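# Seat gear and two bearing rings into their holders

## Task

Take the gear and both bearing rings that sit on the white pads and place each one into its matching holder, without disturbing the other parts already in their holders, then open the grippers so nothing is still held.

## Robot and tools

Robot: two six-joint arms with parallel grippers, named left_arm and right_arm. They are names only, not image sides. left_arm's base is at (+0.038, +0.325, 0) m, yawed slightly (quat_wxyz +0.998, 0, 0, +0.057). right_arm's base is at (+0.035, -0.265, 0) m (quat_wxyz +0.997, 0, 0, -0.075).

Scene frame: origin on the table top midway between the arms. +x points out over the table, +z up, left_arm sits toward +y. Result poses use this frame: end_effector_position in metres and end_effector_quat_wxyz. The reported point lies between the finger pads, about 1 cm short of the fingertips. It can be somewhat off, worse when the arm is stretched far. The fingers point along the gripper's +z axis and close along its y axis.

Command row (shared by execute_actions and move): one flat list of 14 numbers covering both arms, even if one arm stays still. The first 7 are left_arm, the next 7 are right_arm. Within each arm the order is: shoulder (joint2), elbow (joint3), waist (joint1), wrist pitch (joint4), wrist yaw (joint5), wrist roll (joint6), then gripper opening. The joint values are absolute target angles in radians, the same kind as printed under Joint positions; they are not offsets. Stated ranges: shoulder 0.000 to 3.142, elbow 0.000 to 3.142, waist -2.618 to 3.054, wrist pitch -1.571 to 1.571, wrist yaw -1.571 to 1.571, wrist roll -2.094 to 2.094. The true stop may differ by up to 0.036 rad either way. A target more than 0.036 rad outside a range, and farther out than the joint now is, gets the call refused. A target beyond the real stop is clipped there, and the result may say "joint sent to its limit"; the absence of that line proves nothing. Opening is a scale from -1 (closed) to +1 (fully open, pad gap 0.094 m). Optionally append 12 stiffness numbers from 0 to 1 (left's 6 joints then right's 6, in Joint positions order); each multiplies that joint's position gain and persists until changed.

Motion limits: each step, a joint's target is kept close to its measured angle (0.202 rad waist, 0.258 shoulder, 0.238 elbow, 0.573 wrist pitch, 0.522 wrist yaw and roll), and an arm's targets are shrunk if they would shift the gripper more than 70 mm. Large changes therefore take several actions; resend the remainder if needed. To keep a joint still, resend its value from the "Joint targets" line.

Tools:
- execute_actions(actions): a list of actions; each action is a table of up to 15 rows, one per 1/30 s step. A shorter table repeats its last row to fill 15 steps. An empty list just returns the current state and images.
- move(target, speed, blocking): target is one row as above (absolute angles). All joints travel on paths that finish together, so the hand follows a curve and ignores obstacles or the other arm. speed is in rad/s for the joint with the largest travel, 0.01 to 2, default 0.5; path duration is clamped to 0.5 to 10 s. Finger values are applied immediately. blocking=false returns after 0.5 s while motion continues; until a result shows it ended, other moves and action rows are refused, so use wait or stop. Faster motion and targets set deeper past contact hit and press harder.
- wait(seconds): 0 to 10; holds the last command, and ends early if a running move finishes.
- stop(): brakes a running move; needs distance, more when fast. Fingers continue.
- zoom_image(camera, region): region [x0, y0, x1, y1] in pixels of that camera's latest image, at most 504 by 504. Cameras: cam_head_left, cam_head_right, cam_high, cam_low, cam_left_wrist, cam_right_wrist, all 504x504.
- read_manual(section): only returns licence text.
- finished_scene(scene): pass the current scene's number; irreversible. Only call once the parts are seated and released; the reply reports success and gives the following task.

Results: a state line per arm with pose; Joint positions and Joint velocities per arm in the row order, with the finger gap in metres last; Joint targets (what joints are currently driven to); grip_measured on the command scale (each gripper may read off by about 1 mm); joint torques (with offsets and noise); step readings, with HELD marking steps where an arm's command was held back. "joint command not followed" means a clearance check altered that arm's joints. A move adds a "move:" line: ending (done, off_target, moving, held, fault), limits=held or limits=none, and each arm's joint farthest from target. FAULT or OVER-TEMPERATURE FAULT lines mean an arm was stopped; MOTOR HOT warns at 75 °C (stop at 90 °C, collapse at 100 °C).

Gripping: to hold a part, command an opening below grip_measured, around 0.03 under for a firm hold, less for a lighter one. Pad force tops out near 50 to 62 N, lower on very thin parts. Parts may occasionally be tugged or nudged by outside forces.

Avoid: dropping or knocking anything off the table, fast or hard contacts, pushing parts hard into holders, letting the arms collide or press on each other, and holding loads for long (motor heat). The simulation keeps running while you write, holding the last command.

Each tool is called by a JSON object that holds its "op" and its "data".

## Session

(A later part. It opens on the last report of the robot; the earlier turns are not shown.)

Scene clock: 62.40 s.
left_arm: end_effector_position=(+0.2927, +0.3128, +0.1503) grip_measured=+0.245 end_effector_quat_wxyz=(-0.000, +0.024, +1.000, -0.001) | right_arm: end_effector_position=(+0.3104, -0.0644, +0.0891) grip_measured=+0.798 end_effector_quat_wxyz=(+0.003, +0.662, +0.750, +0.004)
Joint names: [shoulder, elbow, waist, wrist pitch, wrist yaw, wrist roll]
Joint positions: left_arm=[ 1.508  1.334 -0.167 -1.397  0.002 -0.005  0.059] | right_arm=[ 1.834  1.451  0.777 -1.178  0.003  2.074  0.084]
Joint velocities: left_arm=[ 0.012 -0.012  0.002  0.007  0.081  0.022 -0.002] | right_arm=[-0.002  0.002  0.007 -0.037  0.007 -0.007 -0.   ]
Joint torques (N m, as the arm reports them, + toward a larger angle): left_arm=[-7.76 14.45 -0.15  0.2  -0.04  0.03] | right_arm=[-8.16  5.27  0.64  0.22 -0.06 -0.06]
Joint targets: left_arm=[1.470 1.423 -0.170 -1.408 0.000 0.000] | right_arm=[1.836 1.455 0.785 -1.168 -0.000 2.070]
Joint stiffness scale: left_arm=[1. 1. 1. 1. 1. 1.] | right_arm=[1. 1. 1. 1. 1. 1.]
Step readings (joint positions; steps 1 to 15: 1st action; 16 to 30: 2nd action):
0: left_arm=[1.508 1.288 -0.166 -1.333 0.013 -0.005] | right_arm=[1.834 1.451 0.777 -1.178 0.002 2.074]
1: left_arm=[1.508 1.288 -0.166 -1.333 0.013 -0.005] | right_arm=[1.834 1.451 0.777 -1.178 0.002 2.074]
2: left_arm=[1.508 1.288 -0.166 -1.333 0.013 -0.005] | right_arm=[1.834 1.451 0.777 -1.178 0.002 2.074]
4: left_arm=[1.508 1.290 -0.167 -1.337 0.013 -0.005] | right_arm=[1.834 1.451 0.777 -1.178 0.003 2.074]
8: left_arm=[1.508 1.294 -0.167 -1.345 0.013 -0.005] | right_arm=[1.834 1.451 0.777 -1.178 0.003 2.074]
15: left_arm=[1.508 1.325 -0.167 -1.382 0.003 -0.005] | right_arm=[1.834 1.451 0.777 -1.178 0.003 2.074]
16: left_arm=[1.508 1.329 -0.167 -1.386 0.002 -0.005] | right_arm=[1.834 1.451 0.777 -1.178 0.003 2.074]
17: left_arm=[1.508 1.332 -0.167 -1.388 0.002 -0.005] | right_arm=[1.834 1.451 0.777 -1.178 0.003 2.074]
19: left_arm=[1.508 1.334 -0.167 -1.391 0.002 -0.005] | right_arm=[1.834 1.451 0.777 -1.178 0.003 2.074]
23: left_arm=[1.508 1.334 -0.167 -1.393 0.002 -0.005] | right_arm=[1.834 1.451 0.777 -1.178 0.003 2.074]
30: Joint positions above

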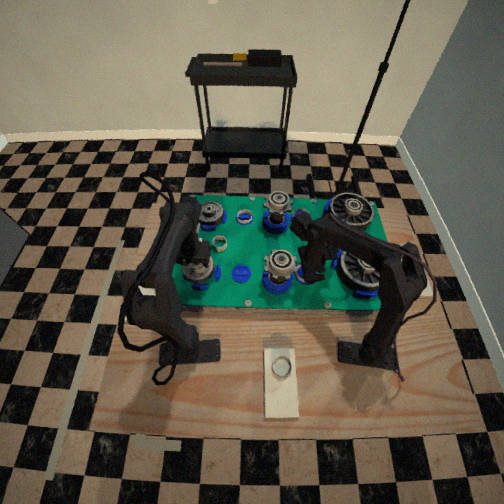

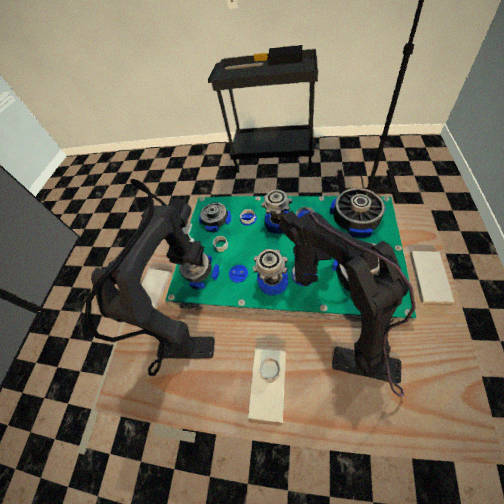

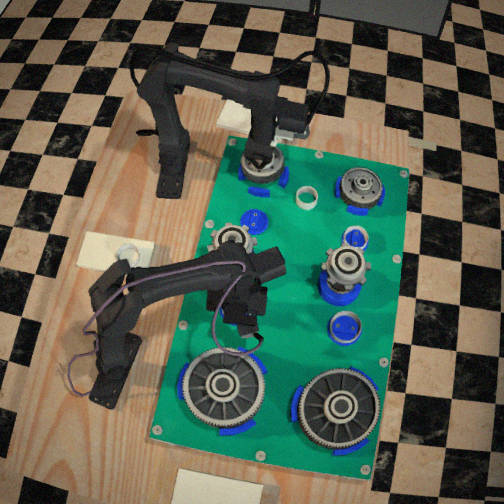

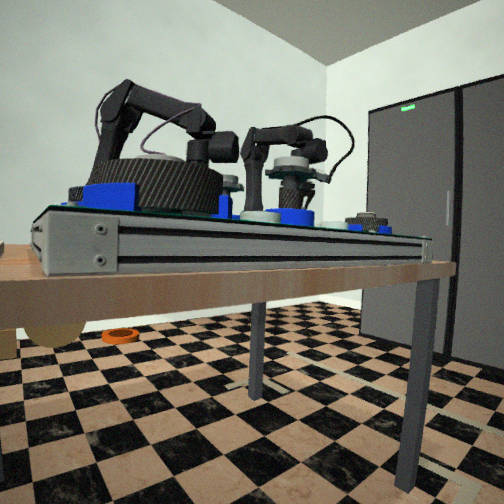

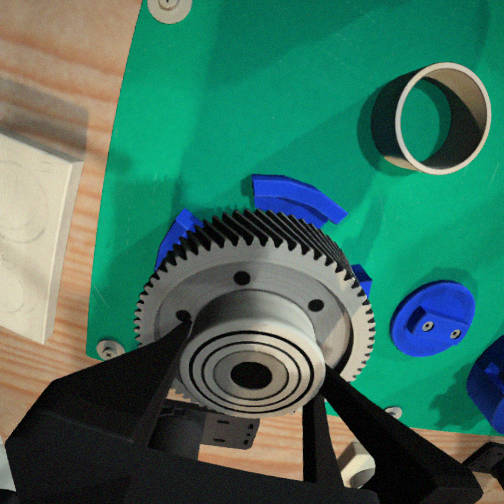

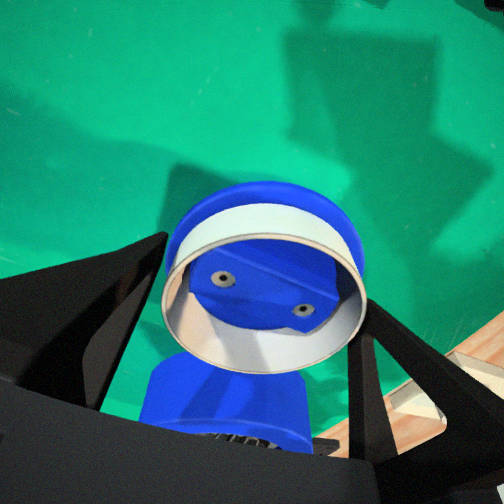

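{"op": "execute_actions", "data": {"actions": [[[1.474,1.423,-0.174,-1.4,0,0,0.2,1.836,1.48,0.785,-1.19,0,2.07,0.85],[1.477,1.423,-0.177,-1.394,0,0,0.2,1.836,1.486,0.785,-1.197,0,2.07,0.85],[1.479,1.423,-0.179,-1.388,0,0,0.2,1.836,1.494,0.785,-1.205,0,2.07,0.85],[1.481,1.423,-0.181,-1.385,0,0,0.2,1.836,1.504,0.785,-1.215,0,2.07,0.85],[1.483,1.423,-0.183,-1.383,0,0,0.2,1.836,1.516,0.785,-1.227,0,2.07,0.85],[1.485,1.423,-0.185,-1.381,0,0,0.2,1.836,1.529,0.785,-1.24,0,2.07,0.85],[1.487,1.423,-0.187,-1.379,0,0,0.2,1.836,1.542,0.785,-1.253,0,2.07,0.85],[1.489,1.423,-0.189,-1.377,0,0,0.2,1.836,1.555,0.785,-1.266,0,2.07,0.85],[1.491,1.423,-0.191,-1.375,0,0,0.2,1.836,1.568,0.785,-1.279,0,2.07,0.85],[1.493,1.423,-0.193,-1.373,0,0,0.2,1.836,1.581,0.785,-1.292,0,2.07,0.85],[1.495,1.423,-0.195,-1.371,0,0,0.2,1.836,1.594,0.785,-1.305,0,2.07,0.85],[1.495,1.423,-0.197,-1.369,0,0,0.2,1.836,1.607,0.785,-1.318,0,2.07,0.85],[1.495,1.423,-0.197,-1.367,0,0,0.2,1.836,1.62,0.785,-1.331,0,2.07,0.85],[1.495,1.423,-0.197,-1.366,0,0,0.2,1.836,1.633,0.785,-1.344,0,2.07,0.85],[1.495,1.423,-0.197,-1.366,0,0,0.2,1.836,1.646,0.785,-1.357,0,2.07,0.85]],[[1.495,1.423,-0.197,-1.366,0,0,0.2,1.836,1.659,0.785,-1.37,0,2.07,0.85],[1.495,1.423,-0.197,-1.366,0,0,0.2,1.836,1.672,0.785,-1.383,0,2.07,0.85],[1.495,1.423,-0.197,-1.366,0,0,0.2,1.836,1.685,0.785,-1.396,0,2.07,0.85],[1.495,1.423,-0.197,-1.366,0,0,0.2,1.836,1.698,0.78,-1.409,0,2.07,0.85],[1.495,1.423,-0.197,-1.366,0,0,0.2,1.836,1.711,0.775,-1.422,0,2.07,0.85],[1.495,1.423,-0.197,-1.366,0,0,0.2,1.836,1.724,0.77,-1.435,0,2.07,0.85],[1.495,1.423,-0.197,-1.366,0,0,0.2,1.836,1.737,0.765,-1.448,0,2.07,0.85],[1.495,1.423,-0.197,-1.366,0,0,0.2,1.836,1.75,0.76,-1.461,0,2.07,0.85],[1.495,1.423,-0.197,-1.366,0,0,0.2,1.836,1.763,0.755,-1.474,0,2.07,0.85],[1.495,1.423,-0.197,-1.366,0,0,0.2,1.836,1.776,0.75,-1.487,0,2.07,0.85],[1.495,1.423,-0.197,-1.366,0,0,0.2,1.836,1.789,0.745,-1.5,0,2.07,0.85],[1.495,1.423,-0.197,-1.366,0,0,0.2,1.836,1.802,0.74,-1.513,0,2.07,0.85],[1.495,1.423,-0.197,-1.366,0,0,0.2,1.836,1.813,0.735,-1.524,0,2.07,0.85],[1.495,1.423,-0.197,-1.366,0,0,0.2,1.836,1.822,0.73,-1.533,0,2.07,0.85],[1.495,1.423,-0.197,-1.366,0,0,0.2,1.836,1.83,0.725,-1.54,0,2.07,0.85]]]}}

{"op": "zoom_image", "data": {"camera": "cam_left_wrist", "region": [100, 150, 400, 420]}}

{"op": "zoom_image", "data": {"camera": "cam_high", "region": [225, 140, 305, 210]}}

Scene clock: 66.20 s.
left_arm: end_effector_position=(+0.2992, +0.3073, +0.1426) grip_measured=+0.245 end_effector_quat_wxyz=(-0.004, +0.035, +0.999, +0.001) | right_arm: end_effector_position=(+0.3238, -0.0689, +0.1739) grip_measured=+0.848 end_effector_quat_wxyz=(+0.007, +0.674, +0.738, +0.025)
Joint names: [shoulder, elbow, waist, wrist pitch, wrist yaw, wrist roll]
Joint positions: left_arm=[ 1.54   1.334 -0.189 -1.373 -0.001 -0.005  0.059] | right_arm=[ 1.834  1.788  0.743 -1.473  0.001  2.074  0.087]
Joint velocities: left_arm=[-0.007  0.012 -0.012 -0.051 -0.037  0.007 -0.001] | right_arm=[-0.007  0.3   -0.173 -0.286 -0.007 -0.007  0.001]
Joint torques (N m, as the arm reports them, + toward a larger angle): left_arm=[-8.54 14.46 -0.55  0.4  -0.03  0.02] | right_arm=[-8.18  6.64 -0.7  -0.01 -0.04 -0.06]
Joint targets: left_arm=[1.495 1.423 -0.197 -1.366 0.000 -0.000] | right_arm=[1.836 1.830 0.725 -1.540 -0.000 2.070]
Joint stiffness scale: left_arm=[1. 1. 1. 1. 1. 1.] | right_arm=[1. 1. 1. 1. 1. 1.]
Step readings (joint positions; steps 1 to 15: 1st action; 16 to 30: 2nd action):
0: left_arm=[1.508 1.334 -0.167 -1.397 0.002 -0.005] | right_arm=[1.834 1.451 0.777 -1.178 0.003 2.074]
1: left_arm=[1.508 1.334 -0.167 -1.397 0.002 -0.005] | right_arm=[1.834 1.451 0.777 -1.178 0.003 2.074]
2: left_arm=[1.509 1.334 -0.167 -1.397 0.002 -0.005] | right_arm=[1.834 1.451 0.777 -1.178 0.003 2.074]
4: left_arm=[1.514 1.334 -0.168 -1.397 0.001 -0.005] | right_arm=[1.834 1.458 0.777 -1.183 0.003 2.074]
8: left_arm=[1.529 1.334 -0.174 -1.395 -0.001 -0.005] | right_arm=[1.834 1.503 0.777 -1.211 0.003 2.074]
15: left_arm=[1.540 1.334 -0.189 -1.379 -0.001 -0.005] | right_arm=[1.834 1.597 0.777 -1.286 0.002 2.074]
16: left_arm=[1.540 1.334 -0.189 -1.377 -0.001 -0.005] | right_arm=[1.834 1.610 0.777 -1.297 0.002 2.074]
17: left_arm=[1.540 1.334 -0.189 -1.375 -0.001 -0.005] | right_arm=[1.834 1.623 0.777 -1.310 0.002 2.074]
19: left_arm=[1.540 1.334 -0.189 -1.374 -0.001 -0.005] | right_arm=[1.834 1.648 0.777 -1.334 0.002 2.074]
23: left_arm=[1.540 1.334 -0.189 -1.373 -0.001 -0.005] | right_arm=[1.834 1.700 0.776 -1.385 0.002 2.074]
30: Joint positions above

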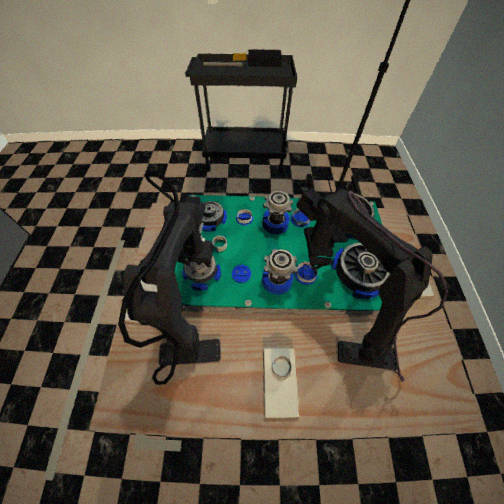

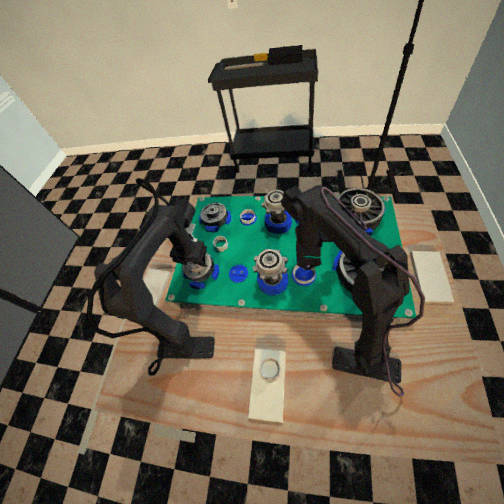

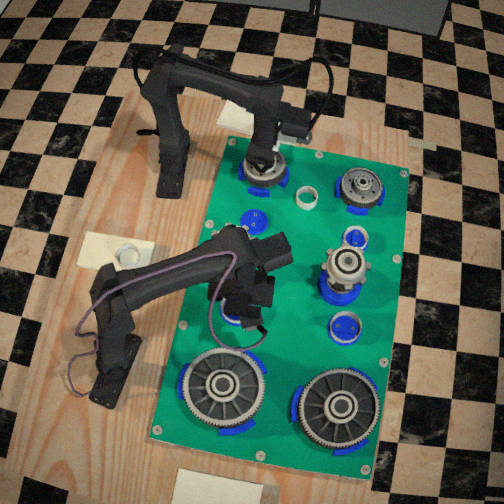

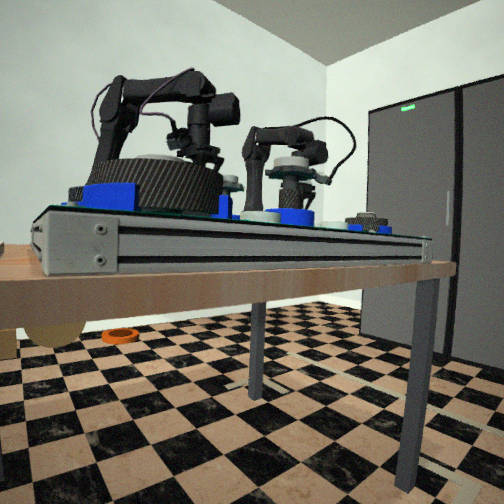

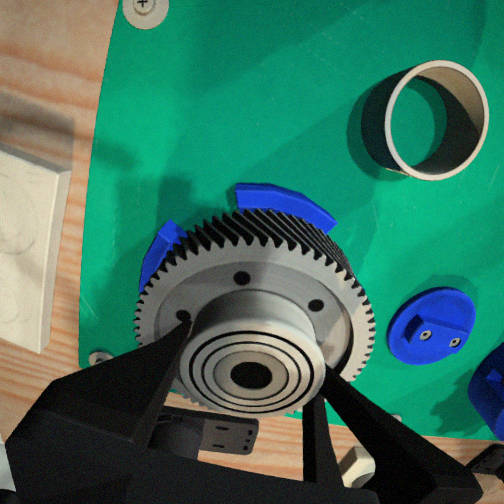

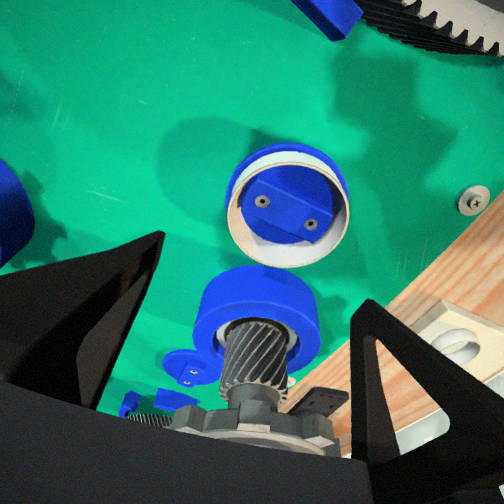

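Region (100, 150, 400, 420) of cam_left_wrist's 504x504 image, scaled by 1.680, with more detail than that image has; it fills the top 454 rows of this view, and the rest is white.

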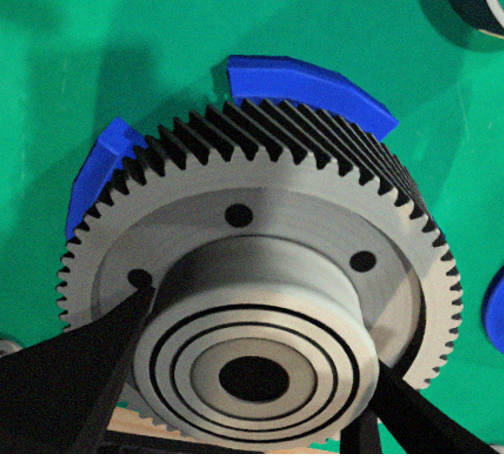

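Region (225, 140, 305, 210) of cam_high's 504x504 image, scaled by 6.300, with more detail than that image has; it fills the top 441 rows of this view, and the rest is white.

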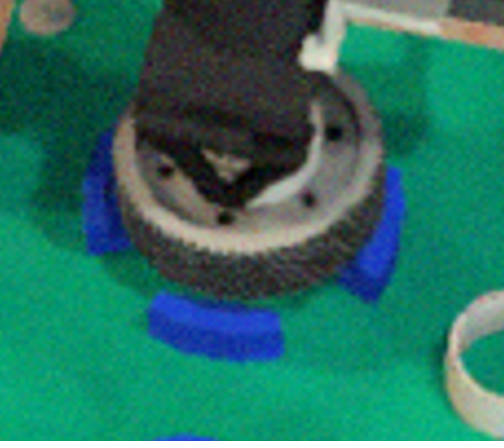

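{"op": "execute_actions", "data": {"actions": []}}

Scene clock: 67.87 s.
left_arm: end_effector_position=(+0.2992, +0.3073, +0.1426) grip_measured=+0.245 end_effector_quat_wxyz=(-0.004, +0.035, +0.999, +0.001) | right_arm: end_effector_position=(+0.3196, -0.0774, +0.1777) grip_measured=+0.848 end_effector_quat_wxyz=(+0.003, +0.680, +0.734, +0.010)
Joint names: [shoulder, elbow, waist, wrist pitch, wrist yaw, wrist roll]
Joint positions: left_arm=[ 1.54   1.334 -0.189 -1.373 -0.001 -0.005  0.059] | right_arm=[ 1.834  1.805  0.729 -1.519  0.001  2.074  0.087]
Joint velocities: left_arm=[-0.017  0.002 -0.002 -0.007  0.022 -0.022 -0.   ] | right_arm=[-0.017  0.017 -0.002  0.051 -0.022 -0.037 -0.   ]
Joint torques (N m, as the arm reports them, + toward a larger angle): left_arm=[-8.55 14.45 -0.6   0.4  -0.01  0.03] | right_arm=[-8.07  6.68 -0.36 -0.08 -0.06 -0.07]
Joint targets: left_arm=[1.495 1.423 -0.197 -1.366 0.000 -0.000] | right_arm=[1.836 1.830 0.725 -1.540 -0.000 2.070]
Joint stiffness scale: left_arm=[1. 1. 1. 1. 1. 1.] | right_arm=[1. 1. 1. 1. 1. 1.]

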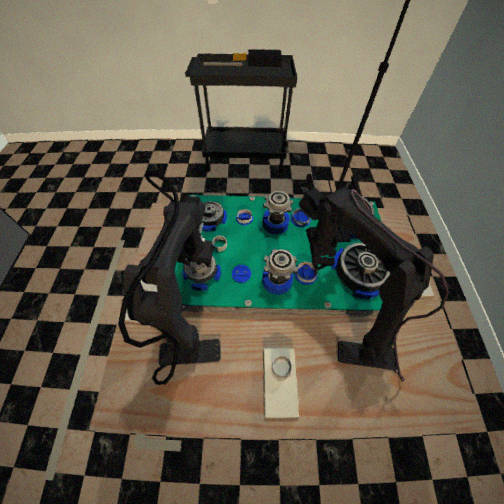

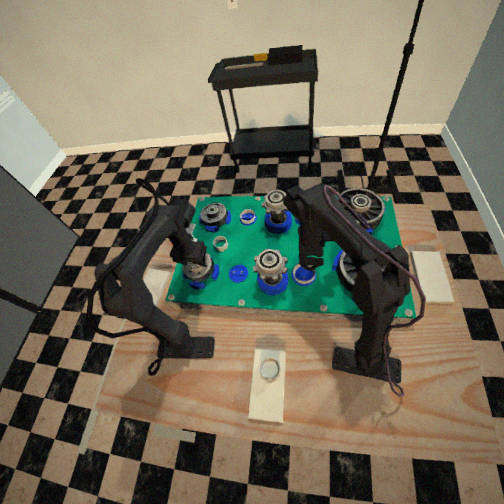

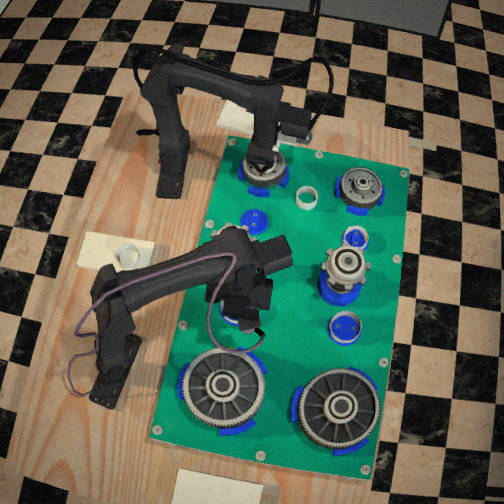

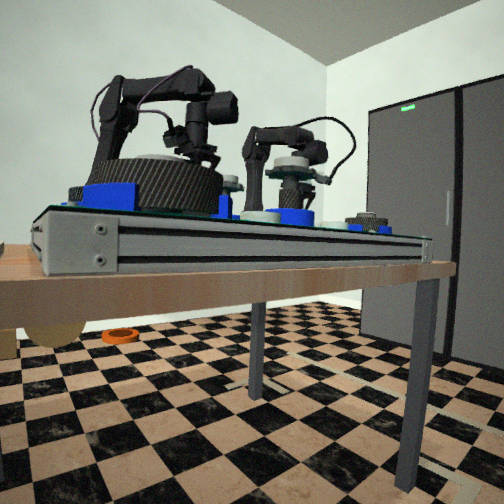

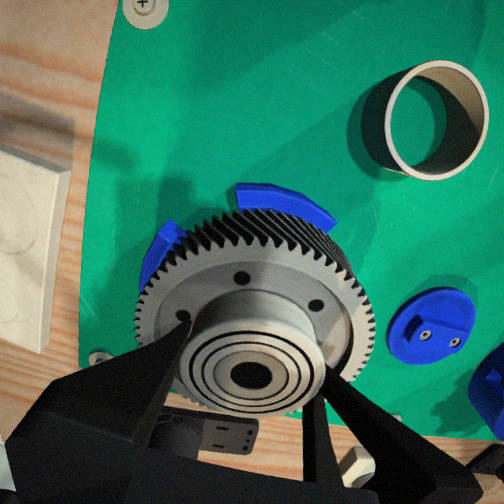

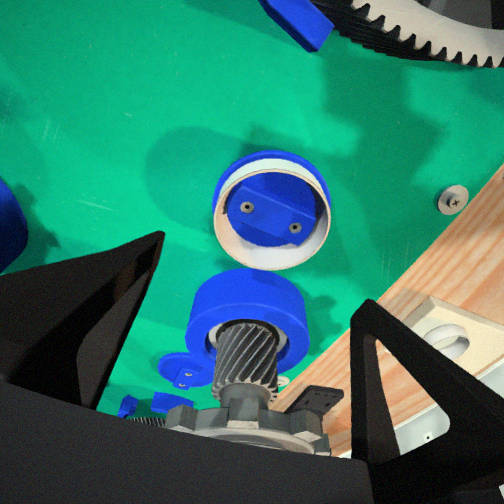

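{"op": "execute_actions", "data": {"actions": [[[1.49,1.423,-0.197,-1.369,0,0,0.2,1.82,1.83,0.725,-1.54,0,2.07,0.85],[1.485,1.423,-0.197,-1.372,0,0,0.2,1.80,1.83,0.725,-1.54,0,2.07,0.85],[1.48,1.423,-0.197,-1.375,0,0,0.2,1.78,1.83,0.725,-1.54,0,2.07,0.85],[1.476,1.423,-0.197,-1.378,0,0,0.2,1.76,1.83,0.725,-1.54,0,2.07,0.85],[1.472,1.423,-0.197,-1.381,0,0,0.2,1.74,1.83,0.725,-1.545,0,2.07,0.85],[1.468,1.423,-0.197,-1.384,0,0,0.2,1.72,1.83,0.72,-1.55,0,2.07,0.85],[1.465,1.423,-0.197,-1.387,0,0,0.2,1.70,1.83,0.71,-1.55,0,2.07,0.85],[1.462,1.423,-0.197,-1.39,0,0,0.2,1.68,1.83,0.70,-1.55,0,2.07,0.85],[1.459,1.423,-0.197,-1.392,0,0,0.2,1.66,1.83,0.68,-1.55,0,2.07,0.85],[1.456,1.423,-0.197,-1.394,0,0,0.2,1.64,1.83,0.66,-1.55,0,2.07,0.85],[1.454,1.423,-0.197,-1.396,0,0,0.2,1.62,1.83,0.63,-1.55,0,2.07,0.85],[1.452,1.423,-0.197,-1.398,0,0,0.2,1.60,1.83,0.60,-1.55,0,2.07,0.85],[1.452,1.423,-0.197,-1.398,0,0,0.2,1.58,1.83,0.56,-1.55,0,2.05,0.85],[1.452,1.423,-0.197,-1.398,0,0,0.2,1.56,1.83,0.52,-1.55,0,2.03,0.85],[1.452,1.423,-0.197,-1.398,0,0,0.2,1.55,1.83,0.48,-1.55,0,2.0,0.85]]]}}

Scene clock: 70.27 s.
left_arm: end_effector_position=(+0.2981, +0.3073, +0.1440) grip_measured=+0.245 end_effector_quat_wxyz=(-0.003, +0.035, +0.999, +0.001) | right_arm: end_effector_position=(+0.3242, -0.1363, +0.2507) grip_measured=+0.848 end_effector_quat_wxyz=(+0.039, +0.727, +0.676, +0.119)
Joint names: [shoulder, elbow, waist, wrist pitch, wrist yaw, wrist roll]
Joint positions: left_arm=[ 1.534  1.334 -0.189 -1.377 -0.001 -0.005  0.059] | right_arm=[ 1.598  1.805  0.561 -1.526 -0.006  2.055  0.087]
Joint velocities: left_arm=[-0.081  0.002 -0.002 -0.066  0.022 -0.007  0.   ] | right_arm=[-0.535  0.012 -1.214 -0.022 -0.022 -0.33  -0.   ]
Joint torques (N m, as the arm reports them, + toward a larger angle): left_arm=[-10.9   14.37  -0.57   0.11  -0.03   0.01] | right_arm=[-7.39  6.6  -0.9   0.31  0.02 -0.09]
Joint targets: left_arm=[1.452 1.423 -0.197 -1.398 -0.000 0.000] | right_arm=[1.550 1.830 0.480 -1.550 -0.000 2.000]
Joint stiffness scale: left_arm=[1. 1. 1. 1. 1. 1.] | right_arm=[1. 1. 1. 1. 1. 1.]
Step readings (joint positions):
0: left_arm=[1.540 1.334 -0.189 -1.373 -0.001 -0.005] | right_arm=[1.834 1.805 0.729 -1.519 0.001 2.074]
1: left_arm=[1.540 1.334 -0.189 -1.373 -0.001 -0.005] | right_arm=[1.834 1.805 0.729 -1.519 0.001 2.074]
2: left_arm=[1.540 1.334 -0.189 -1.373 -0.001 -0.005] | right_arm=[1.834 1.805 0.729 -1.519 0.001 2.074]
4: left_arm=[1.540 1.334 -0.189 -1.373 -0.001 -0.005] | right_arm=[1.828 1.805 0.729 -1.519 0.001 2.074]
8: left_arm=[1.540 1.334 -0.189 -1.373 -0.001 -0.005] | right_arm=[1.763 1.805 0.726 -1.521 0.001 2.074]
15: Joint positions above

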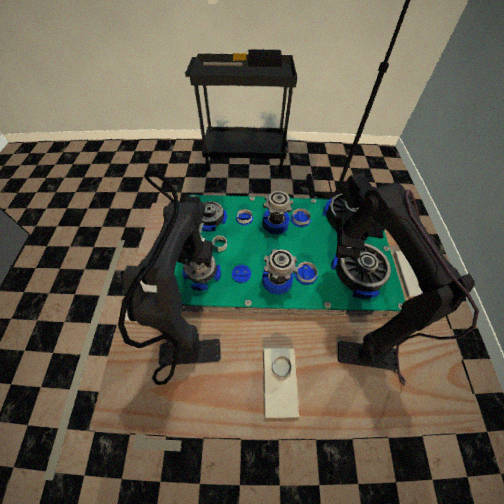

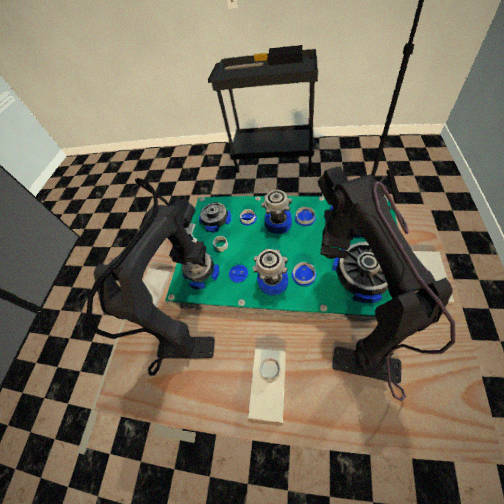

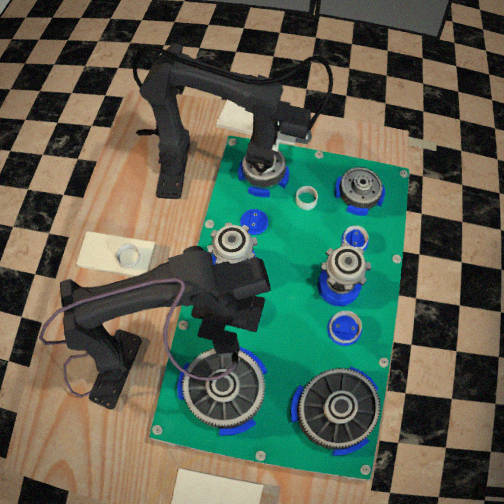

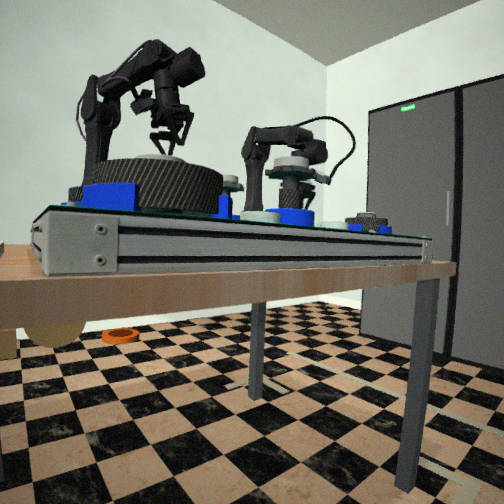

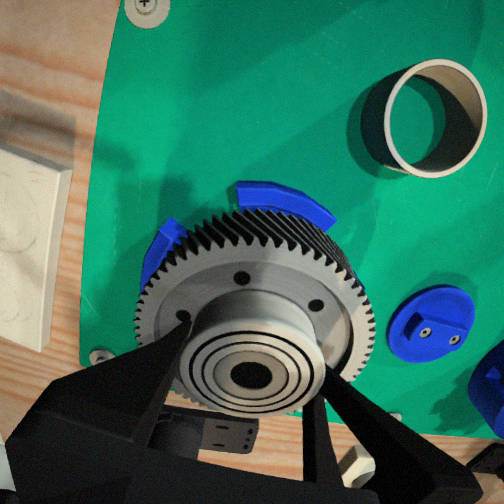

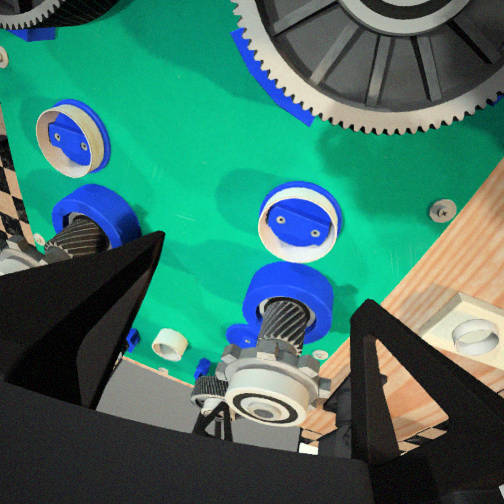

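{"op": "execute_actions", "data": {"actions": [[[1.452,1.418,-0.197,-1.398,0,0,0.2,1.54,1.83,0.44,-1.55,0,1.95,0.85],[1.452,1.413,-0.197,-1.398,0,0,0.2,1.53,1.83,0.40,-1.55,0,1.9,0.85],[1.452,1.408,-0.197,-1.398,0,0,0.2,1.52,1.83,0.36,-1.55,0,1.85,0.85],[1.452,1.403,-0.197,-1.398,0,0,0.2,1.51,1.83,0.32,-1.55,0,1.8,0.85],[1.452,1.398,-0.197,-1.398,0,0,0.2,1.5,1.83,0.28,-1.55,0,1.75,0.85],[1.452,1.394,-0.197,-1.398,0,0,0.2,1.49,1.83,0.24,-1.55,0,1.7,0.85],[1.452,1.39,-0.197,-1.398,0,0,0.2,1.48,1.83,0.20,-1.55,0,1.65,0.85],[1.452,1.386,-0.197,-1.398,0,0,0.2,1.47,1.83,0.16,-1.55,0,1.6,0.85],[1.452,1.382,-0.197,-1.398,0,0,0.2,1.46,1.83,0.12,-1.55,0,1.55,0.85],[1.452,1.379,-0.197,-1.398,0,0,0.2,1.45,1.83,0.08,-1.55,0,1.5,0.85],[1.452,1.376,-0.197,-1.398,0,0,0.2,1.45,1.83,0.04,-1.55,0,1.45,0.85],[1.452,1.376,-0.197,-1.398,0,0,0.2,1.45,1.83,0.0,-1.55,0,1.4,0.85],[1.452,1.376,-0.197,-1.398,0,0,0.2,1.45,1.83,-0.04,-1.55,0,1.35,0.85],[1.452,1.376,-0.197,-1.398,0,0,0.2,1.45,1.83,-0.08,-1.55,0,1.3,0.85],[1.452,1.376,-0.197,-1.398,0,0,0.2,1.45,1.83,-0.12,-1.55,0,1.25,0.85]],[[1.452,1.376,-0.197,-1.398,0,0,0.2,1.45,1.83,-0.16,-1.55,0,1.2,0.85],[1.452,1.376,-0.197,-1.398,0,0,0.2,1.45,1.83,-0.2,-1.55,0,1.15,0.85],[1.452,1.376,-0.197,-1.398,0,0,0.2,1.45,1.83,-0.24,-1.55,0,1.1,0.85],[1.452,1.376,-0.197,-1.398,0,0,0.2,1.45,1.83,-0.28,-1.55,0,1.05,0.85],[1.452,1.376,-0.197,-1.398,0,0,0.2,1.45,1.83,-0.32,-1.55,0,1.0,0.85],[1.452,1.376,-0.197,-1.398,0,0,0.2,1.45,1.83,-0.35,-1.55,0,0.95,0.85],[1.452,1.376,-0.197,-1.398,0,0,0.2,1.45,1.83,-0.38,-1.55,0,0.9,0.85],[1.452,1.376,-0.197,-1.398,0,0,0.2,1.45,1.83,-0.4,-1.55,0,0.9,0.85]]]}}

{"op": "zoom_image", "data": {"camera": "cam_high", "region": [225, 140, 305, 210]}}

Scene clock: 72.70 s.
left_arm: end_effector_position=(+0.2962, +0.3075, +0.1452) grip_measured=+0.245 end_effector_quat_wxyz=(-0.004, +0.035, +0.999, +0.001) | right_arm: end_effector_position=(+0.2866, -0.4175, +0.2895) grip_measured=+0.848 end_effector_quat_wxyz=(+0.184, +0.667, +0.721, +0.037)
Joint names: [shoulder, elbow, waist, wrist pitch, wrist yaw, wrist roll]
Joint positions: left_arm=[ 1.529  1.334 -0.189 -1.384 -0.001 -0.005  0.059] | right_arm=[ 1.467  1.811 -0.4   -1.537 -0.002  0.942  0.087]
Joint velocities: left_arm=[ 0.007 -0.012  0.002  0.022 -0.095 -0.051 -0.001] | right_arm=[-0.012 -0.022 -0.012 -0.11   0.037 -0.315  0.   ]
Joint torques (N m, as the arm reports them, + toward a larger angle): left_arm=[-10.82  10.22  -0.64   0.13  -0.01   0.03] | right_arm=[-6.12  5.88  0.01  0.57 -0.05 -0.07]
Joint targets: left_arm=[1.452 1.376 -0.197 -1.398 0.000 -0.000] | right_arm=[1.450 1.830 -0.400 -1.550 -0.000 0.900]
Joint stiffness scale: left_arm=[1. 1. 1. 1. 1. 1.] | right_arm=[1. 1. 1. 1. 1. 1.]
Step readings (joint positions; steps 1 to 15: 1st action; 16 to 30: 2nd action):
0: left_arm=[1.529 1.334 -0.189 -1.384 -0.001 -0.005] | right_arm=[1.560 1.811 0.472 -1.534 0.001 2.007]
1: left_arm=[1.529 1.334 -0.189 -1.384 -0.001 -0.005] | right_arm=[1.560 1.811 0.470 -1.534 0.001 2.000]
2: left_arm=[1.529 1.334 -0.189 -1.384 -0.001 -0.005] | right_arm=[1.560 1.811 0.460 -1.534 -0.002 1.984]
4: left_arm=[1.529 1.334 -0.189 -1.384 -0.001 -0.005] | right_arm=[1.557 1.811 0.409 -1.534 -0.007 1.933]
8: left_arm=[1.529 1.334 -0.189 -1.384 -0.001 -0.005] | right_arm=[1.528 1.811 0.236 -1.534 -0.007 1.784]
15: left_arm=[1.529 1.334 -0.189 -1.384 -0.001 -0.005] | right_arm=[1.467 1.811 -0.047 -1.535 -0.005 1.463]
16: left_arm=[1.529 1.334 -0.189 -1.384 -0.001 -0.005] | right_arm=[1.467 1.811 -0.086 -1.535 -0.006 1.414]
17: left_arm=[1.529 1.334 -0.189 -1.384 -0.001 -0.005] | right_arm=[1.467 1.811 -0.126 -1.535 -0.006 1.365]
19: left_arm=[1.529 1.334 -0.189 -1.384 -0.001 -0.005] | right_arm=[1.467 1.811 -0.205 -1.535 -0.006 1.266]
23: left_arm=[1.529 1.334 -0.189 -1.384 -0.001 -0.005] | right_arm=[1.467 1.811 -0.353 -1.535 -0.005 1.076]
30: Joint positions above

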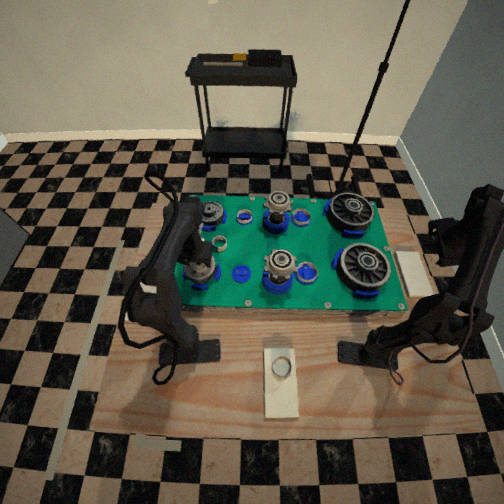

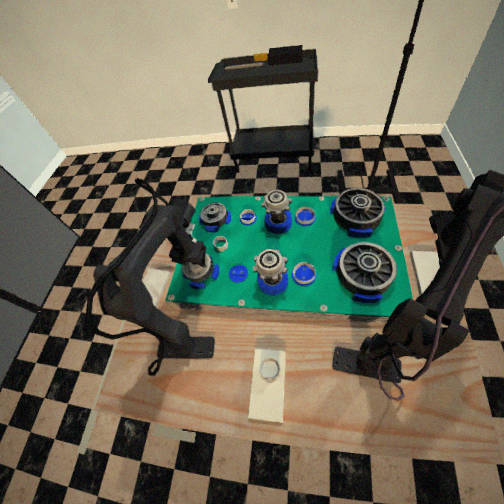

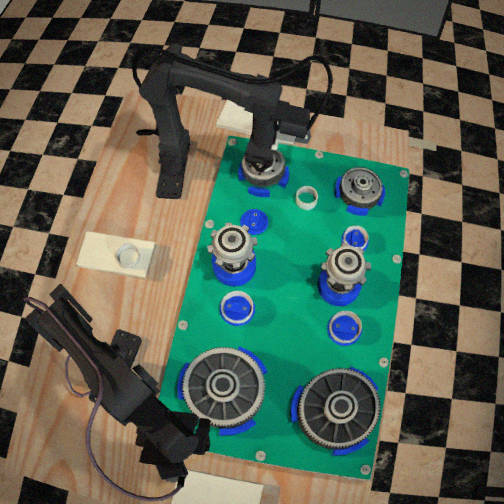

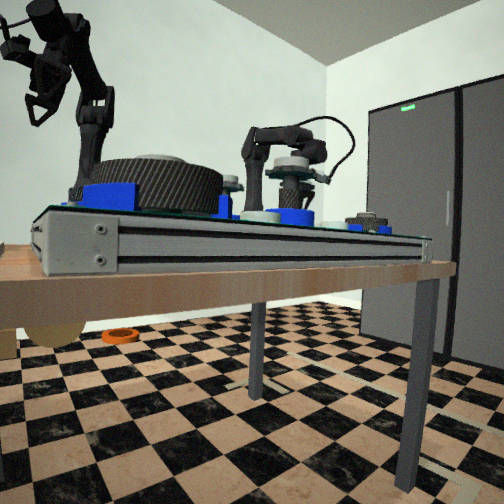

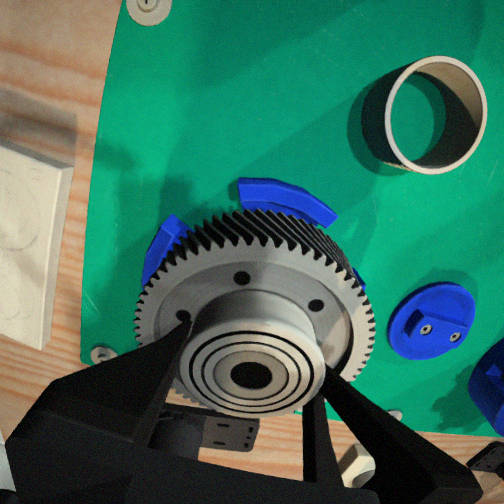

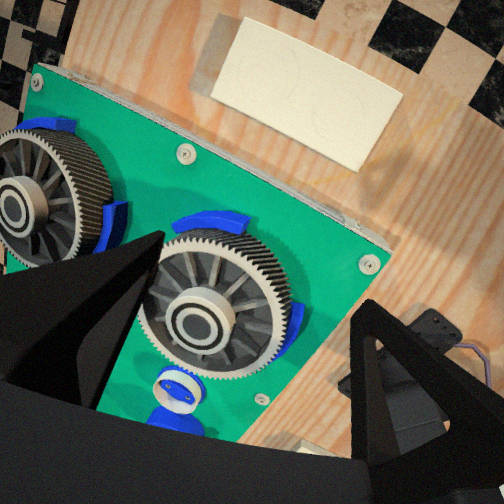

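Region (225, 140, 305, 210) of cam_high's 504x504 image, scaled by 6.300, with more detail than that image has; it fills the top 441 rows of this view, and the rest is white.

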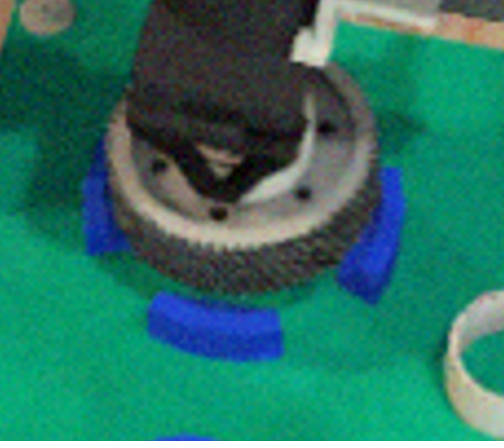

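{"op": "execute_actions", "data": {"actions": [[[1.452,1.376,-0.197,-1.39,0,0,0.2,1.45,1.83,-0.4,-1.55,0,0.9,0.85],[1.452,1.376,-0.197,-1.382,0,0,0.2,1.45,1.83,-0.4,-1.55,0,0.9,0.85],[1.452,1.375,-0.197,-1.375,0,0,0.2,1.45,1.83,-0.4,-1.55,0,0.9,0.85],[1.452,1.373,-0.197,-1.373,0,0,0.2,1.45,1.83,-0.4,-1.55,0,0.9,0.85],[1.452,1.371,-0.197,-1.371,0,0,0.2,1.45,1.83,-0.4,-1.55,0,0.9,0.85],[1.452,1.369,-0.197,-1.369,0,0,0.2,1.45,1.83,-0.4,-1.55,0,0.9,0.85],[1.452,1.367,-0.197,-1.367,0,0,0.2,1.45,1.83,-0.4,-1.55,0,0.9,0.85],[1.452,1.365,-0.197,-1.365,0,0,0.2,1.45,1.83,-0.4,-1.55,0,0.9,0.85],[1.452,1.363,-0.197,-1.363,0,0,0.2,1.45,1.83,-0.4,-1.55,0,0.9,0.85],[1.452,1.361,-0.197,-1.361,0,0,0.2,1.45,1.83,-0.4,-1.55,0,0.9,0.85],[1.452,1.359,-0.197,-1.359,0,0,0.2,1.45,1.83,-0.4,-1.55,0,0.9,0.85],[1.452,1.357,-0.197,-1.357,0,0,0.2,1.45,1.83,-0.4,-1.55,0,0.9,0.85],[1.452,1.355,-0.197,-1.355,0,0,0.2,1.45,1.83,-0.4,-1.55,0,0.9,0.85],[1.452,1.353,-0.197,-1.353,0,0,0.2,1.45,1.83,-0.4,-1.55,0,0.9,0.85],[1.452,1.351,-0.197,-1.351,0,0,0.2,1.45,1.83,-0.4,-1.55,0,0.9,0.85]],[[1.452,1.349,-0.197,-1.349,0,0,0.2,1.45,1.83,-0.4,-1.55,0,0.9,0.85],[1.452,1.347,-0.197,-1.347,0,0,0.2,1.45,1.83,-0.4,-1.55,0,0.9,0.85],[1.452,1.345,-0.197,-1.345,0,0,0.2,1.45,1.83,-0.4,-1.55,0,0.9,0.85],[1.452,1.343,-0.197,-1.343,0,0,0.2,1.45,1.83,-0.4,-1.55,0,0.9,0.85],[1.452,1.341,-0.197,-1.341,0,0,0.2,1.45,1.83,-0.4,-1.55,0,0.9,0.85],[1.452,1.339,-0.197,-1.339,0,0,0.2,1.45,1.83,-0.4,-1.55,0,0.9,0.85],[1.452,1.337,-0.197,-1.337,0,0,0.2,1.45,1.83,-0.4,-1.55,0,0.9,0.85],[1.452,1.335,-0.197,-1.335,0,0,0.2,1.45,1.83,-0.4,-1.55,0,0.9,0.85],[1.452,1.333,-0.197,-1.333,0,0,0.2,1.45,1.83,-0.4,-1.55,0,0.9,0.85],[1.452,1.331,-0.197,-1.331,0,0,0.2,1.45,1.83,-0.4,-1.55,0,0.9,0.85],[1.452,1.329,-0.197,-1.329,0,0,0.2,1.45,1.83,-0.4,-1.55,0,0.9,0.85],[1.452,1.327,-0.197,-1.327,0,0,0.2,1.45,1.83,-0.4,-1.55,0,0.9,0.85],[1.452,1.325,-0.197,-1.325,0,0,0.2,1.45,1.83,-0.4,-1.55,0,0.9,0.85]],[[1.452,1.325,-0.197,-1.325,0,0,0.2,1.45,1.83,-0.4,-1.55,0,0.9,0.85]]]}}

{"op": "zoom_image", "data": {"camera": "cam_high", "region": [225, 140, 305, 210]}}

Scene clock: 77.10 s.
left_arm: end_effector_position=(+0.2961, +0.3075, +0.1325) grip_measured=+0.245 end_effector_quat_wxyz=(-0.005, +0.035, +0.999, +0.001) | right_arm: end_effector_position=(+0.2863, -0.4173, +0.2894) grip_measured=+0.848 end_effector_quat_wxyz=(+0.184, +0.654, +0.733, +0.034)
Joint names: [shoulder, elbow, waist, wrist pitch, wrist yaw, wrist roll]
Joint positions: left_arm=[ 1.529  1.284 -0.189 -1.335 -0.001 -0.005  0.059] | right_arm=[ 1.467  1.811 -0.4   -1.539 -0.002  0.907  0.087]
Joint velocities: left_arm=[-0.002  0.002  0.002 -0.022 -0.007  0.037 -0.   ] | right_arm=[-0.002 -0.002  0.002  0.066  0.051  0.022  0.   ]
Joint torques (N m, as the arm reports them, + toward a larger angle): left_arm=[-10.77  10.12  -0.55   0.45   0.     0.02] | right_arm=[-6.05  6.01  0.02  0.6  -0.02 -0.09]
Joint targets: left_arm=[1.452 1.325 -0.197 -1.325 -0.000 0.000] | right_arm=[1.450 1.830 -0.400 -1.550 0.000 0.900]
Joint stiffness scale: left_arm=[1. 1. 1. 1. 1. 1.] | right_arm=[1. 1. 1. 1. 1. 1.]
Step readings (joint positions; steps 1 to 15: 1st action; 16 to 30: 2nd action; 31 to 45: 3rd action):
0: left_arm=[1.529 1.334 -0.189 -1.384 -0.001 -0.005] | right_arm=[1.467 1.811 -0.400 -1.538 -0.002 0.907]
1: left_arm=[1.529 1.334 -0.189 -1.384 -0.001 -0.005] | right_arm=[1.467 1.811 -0.400 -1.538 -0.002 0.907]
2: left_arm=[1.529 1.334 -0.189 -1.384 -0.001 -0.005] | right_arm=[1.467 1.811 -0.400 -1.539 -0.002 0.907]
4: left_arm=[1.529 1.334 -0.189 -1.384 -0.001 -0.005] | right_arm=[1.467 1.811 -0.400 -1.539 -0.002 0.907]
8: left_arm=[1.529 1.334 -0.189 -1.382 -0.001 -0.005] | right_arm=[1.467 1.811 -0.400 -1.539 -0.002 0.907]
15: left_arm=[1.529 1.314 -0.189 -1.367 -0.001 -0.005] | right_arm=[1.467 1.811 -0.400 -1.539 -0.002 0.907]
16: left_arm=[1.529 1.311 -0.189 -1.366 -0.001 -0.005] | right_arm=[1.467 1.811 -0.400 -1.539 -0.002 0.907]
17: left_arm=[1.529 1.309 -0.189 -1.365 -0.001 -0.005] | right_arm=[1.467 1.811 -0.400 -1.539 -0.002 0.907]
19: left_arm=[1.529 1.305 -0.189 -1.363 -0.001 -0.005] | right_arm=[1.467 1.811 -0.400 -1.539 -0.002 0.907]
23: left_arm=[1.529 1.298 -0.189 -1.355 -0.001 -0.005] | right_arm=[1.467 1.811 -0.400 -1.539 -0.002 0.907]
30: left_arm=[1.529 1.285 -0.189 -1.339 -0.001 -0.005] | right_arm=[1.467 1.811 -0.400 -1.539 -0.002 0.907]
31: left_arm=[1.529 1.284 -0.189 -1.338 -0.001 -0.005] | right_arm=[1.467 1.811 -0.400 -1.539 -0.002 0.907]
32: left_arm=[1.529 1.284 -0.189 -1.337 -0.001 -0.005] | right_arm=[1.467 1.811 -0.400 -1.539 -0.002 0.907]
34: left_arm=[1.529 1.284 -0.189 -1.337 -0.001 -0.005] | right_arm=[1.467 1.811 -0.400 -1.539 -0.002 0.907]
38: left_arm=[1.529 1.284 -0.189 -1.336 -0.001 -0.005] | right_arm=[1.467 1.811 -0.400 -1.539 -0.002 0.907]
45: Joint positions above

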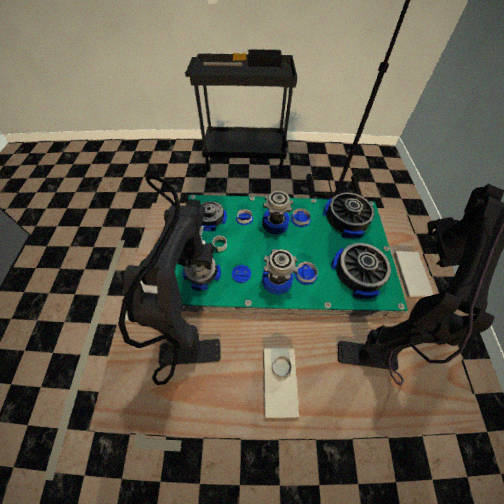

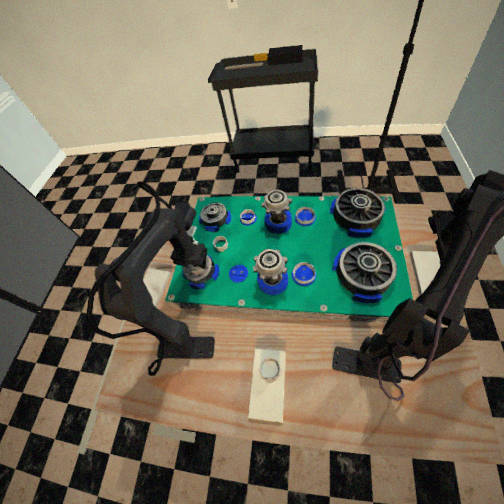

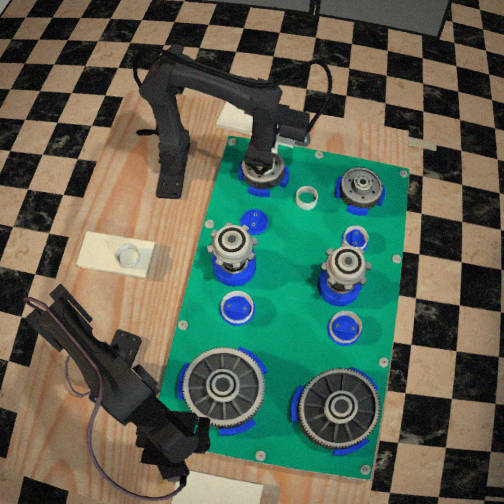

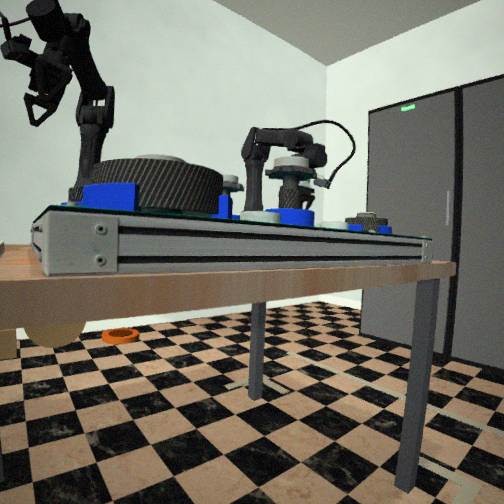

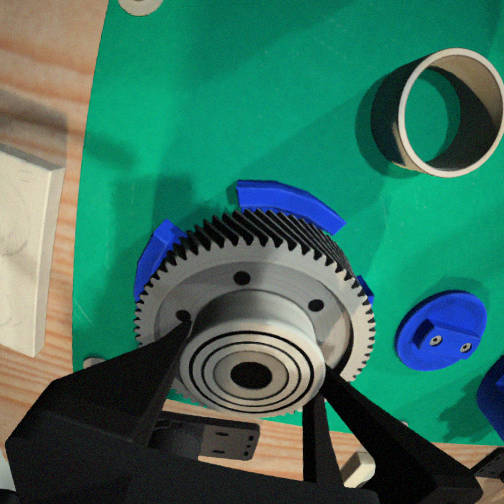

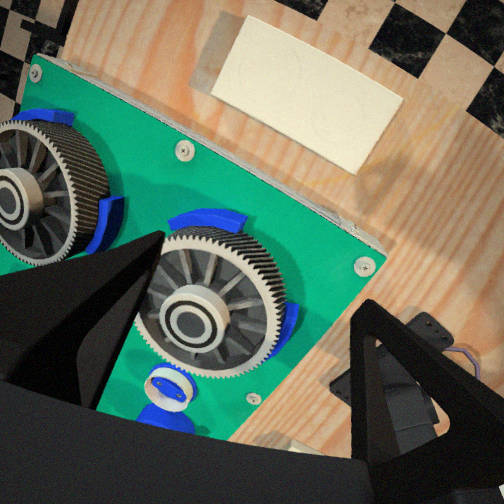

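Region (225, 140, 305, 210) of cam_high's 504x504 image, scaled by 6.300, with more detail than that image has; it fills the top 441 rows of this view, and the rest is white.

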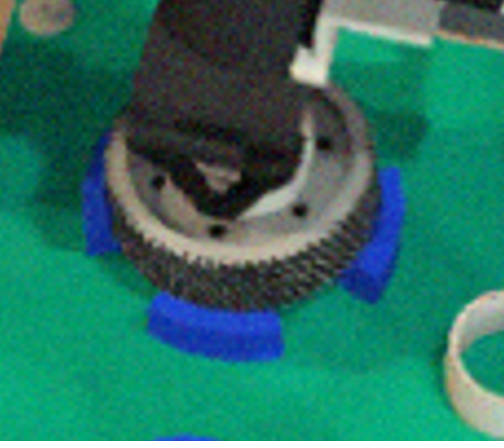

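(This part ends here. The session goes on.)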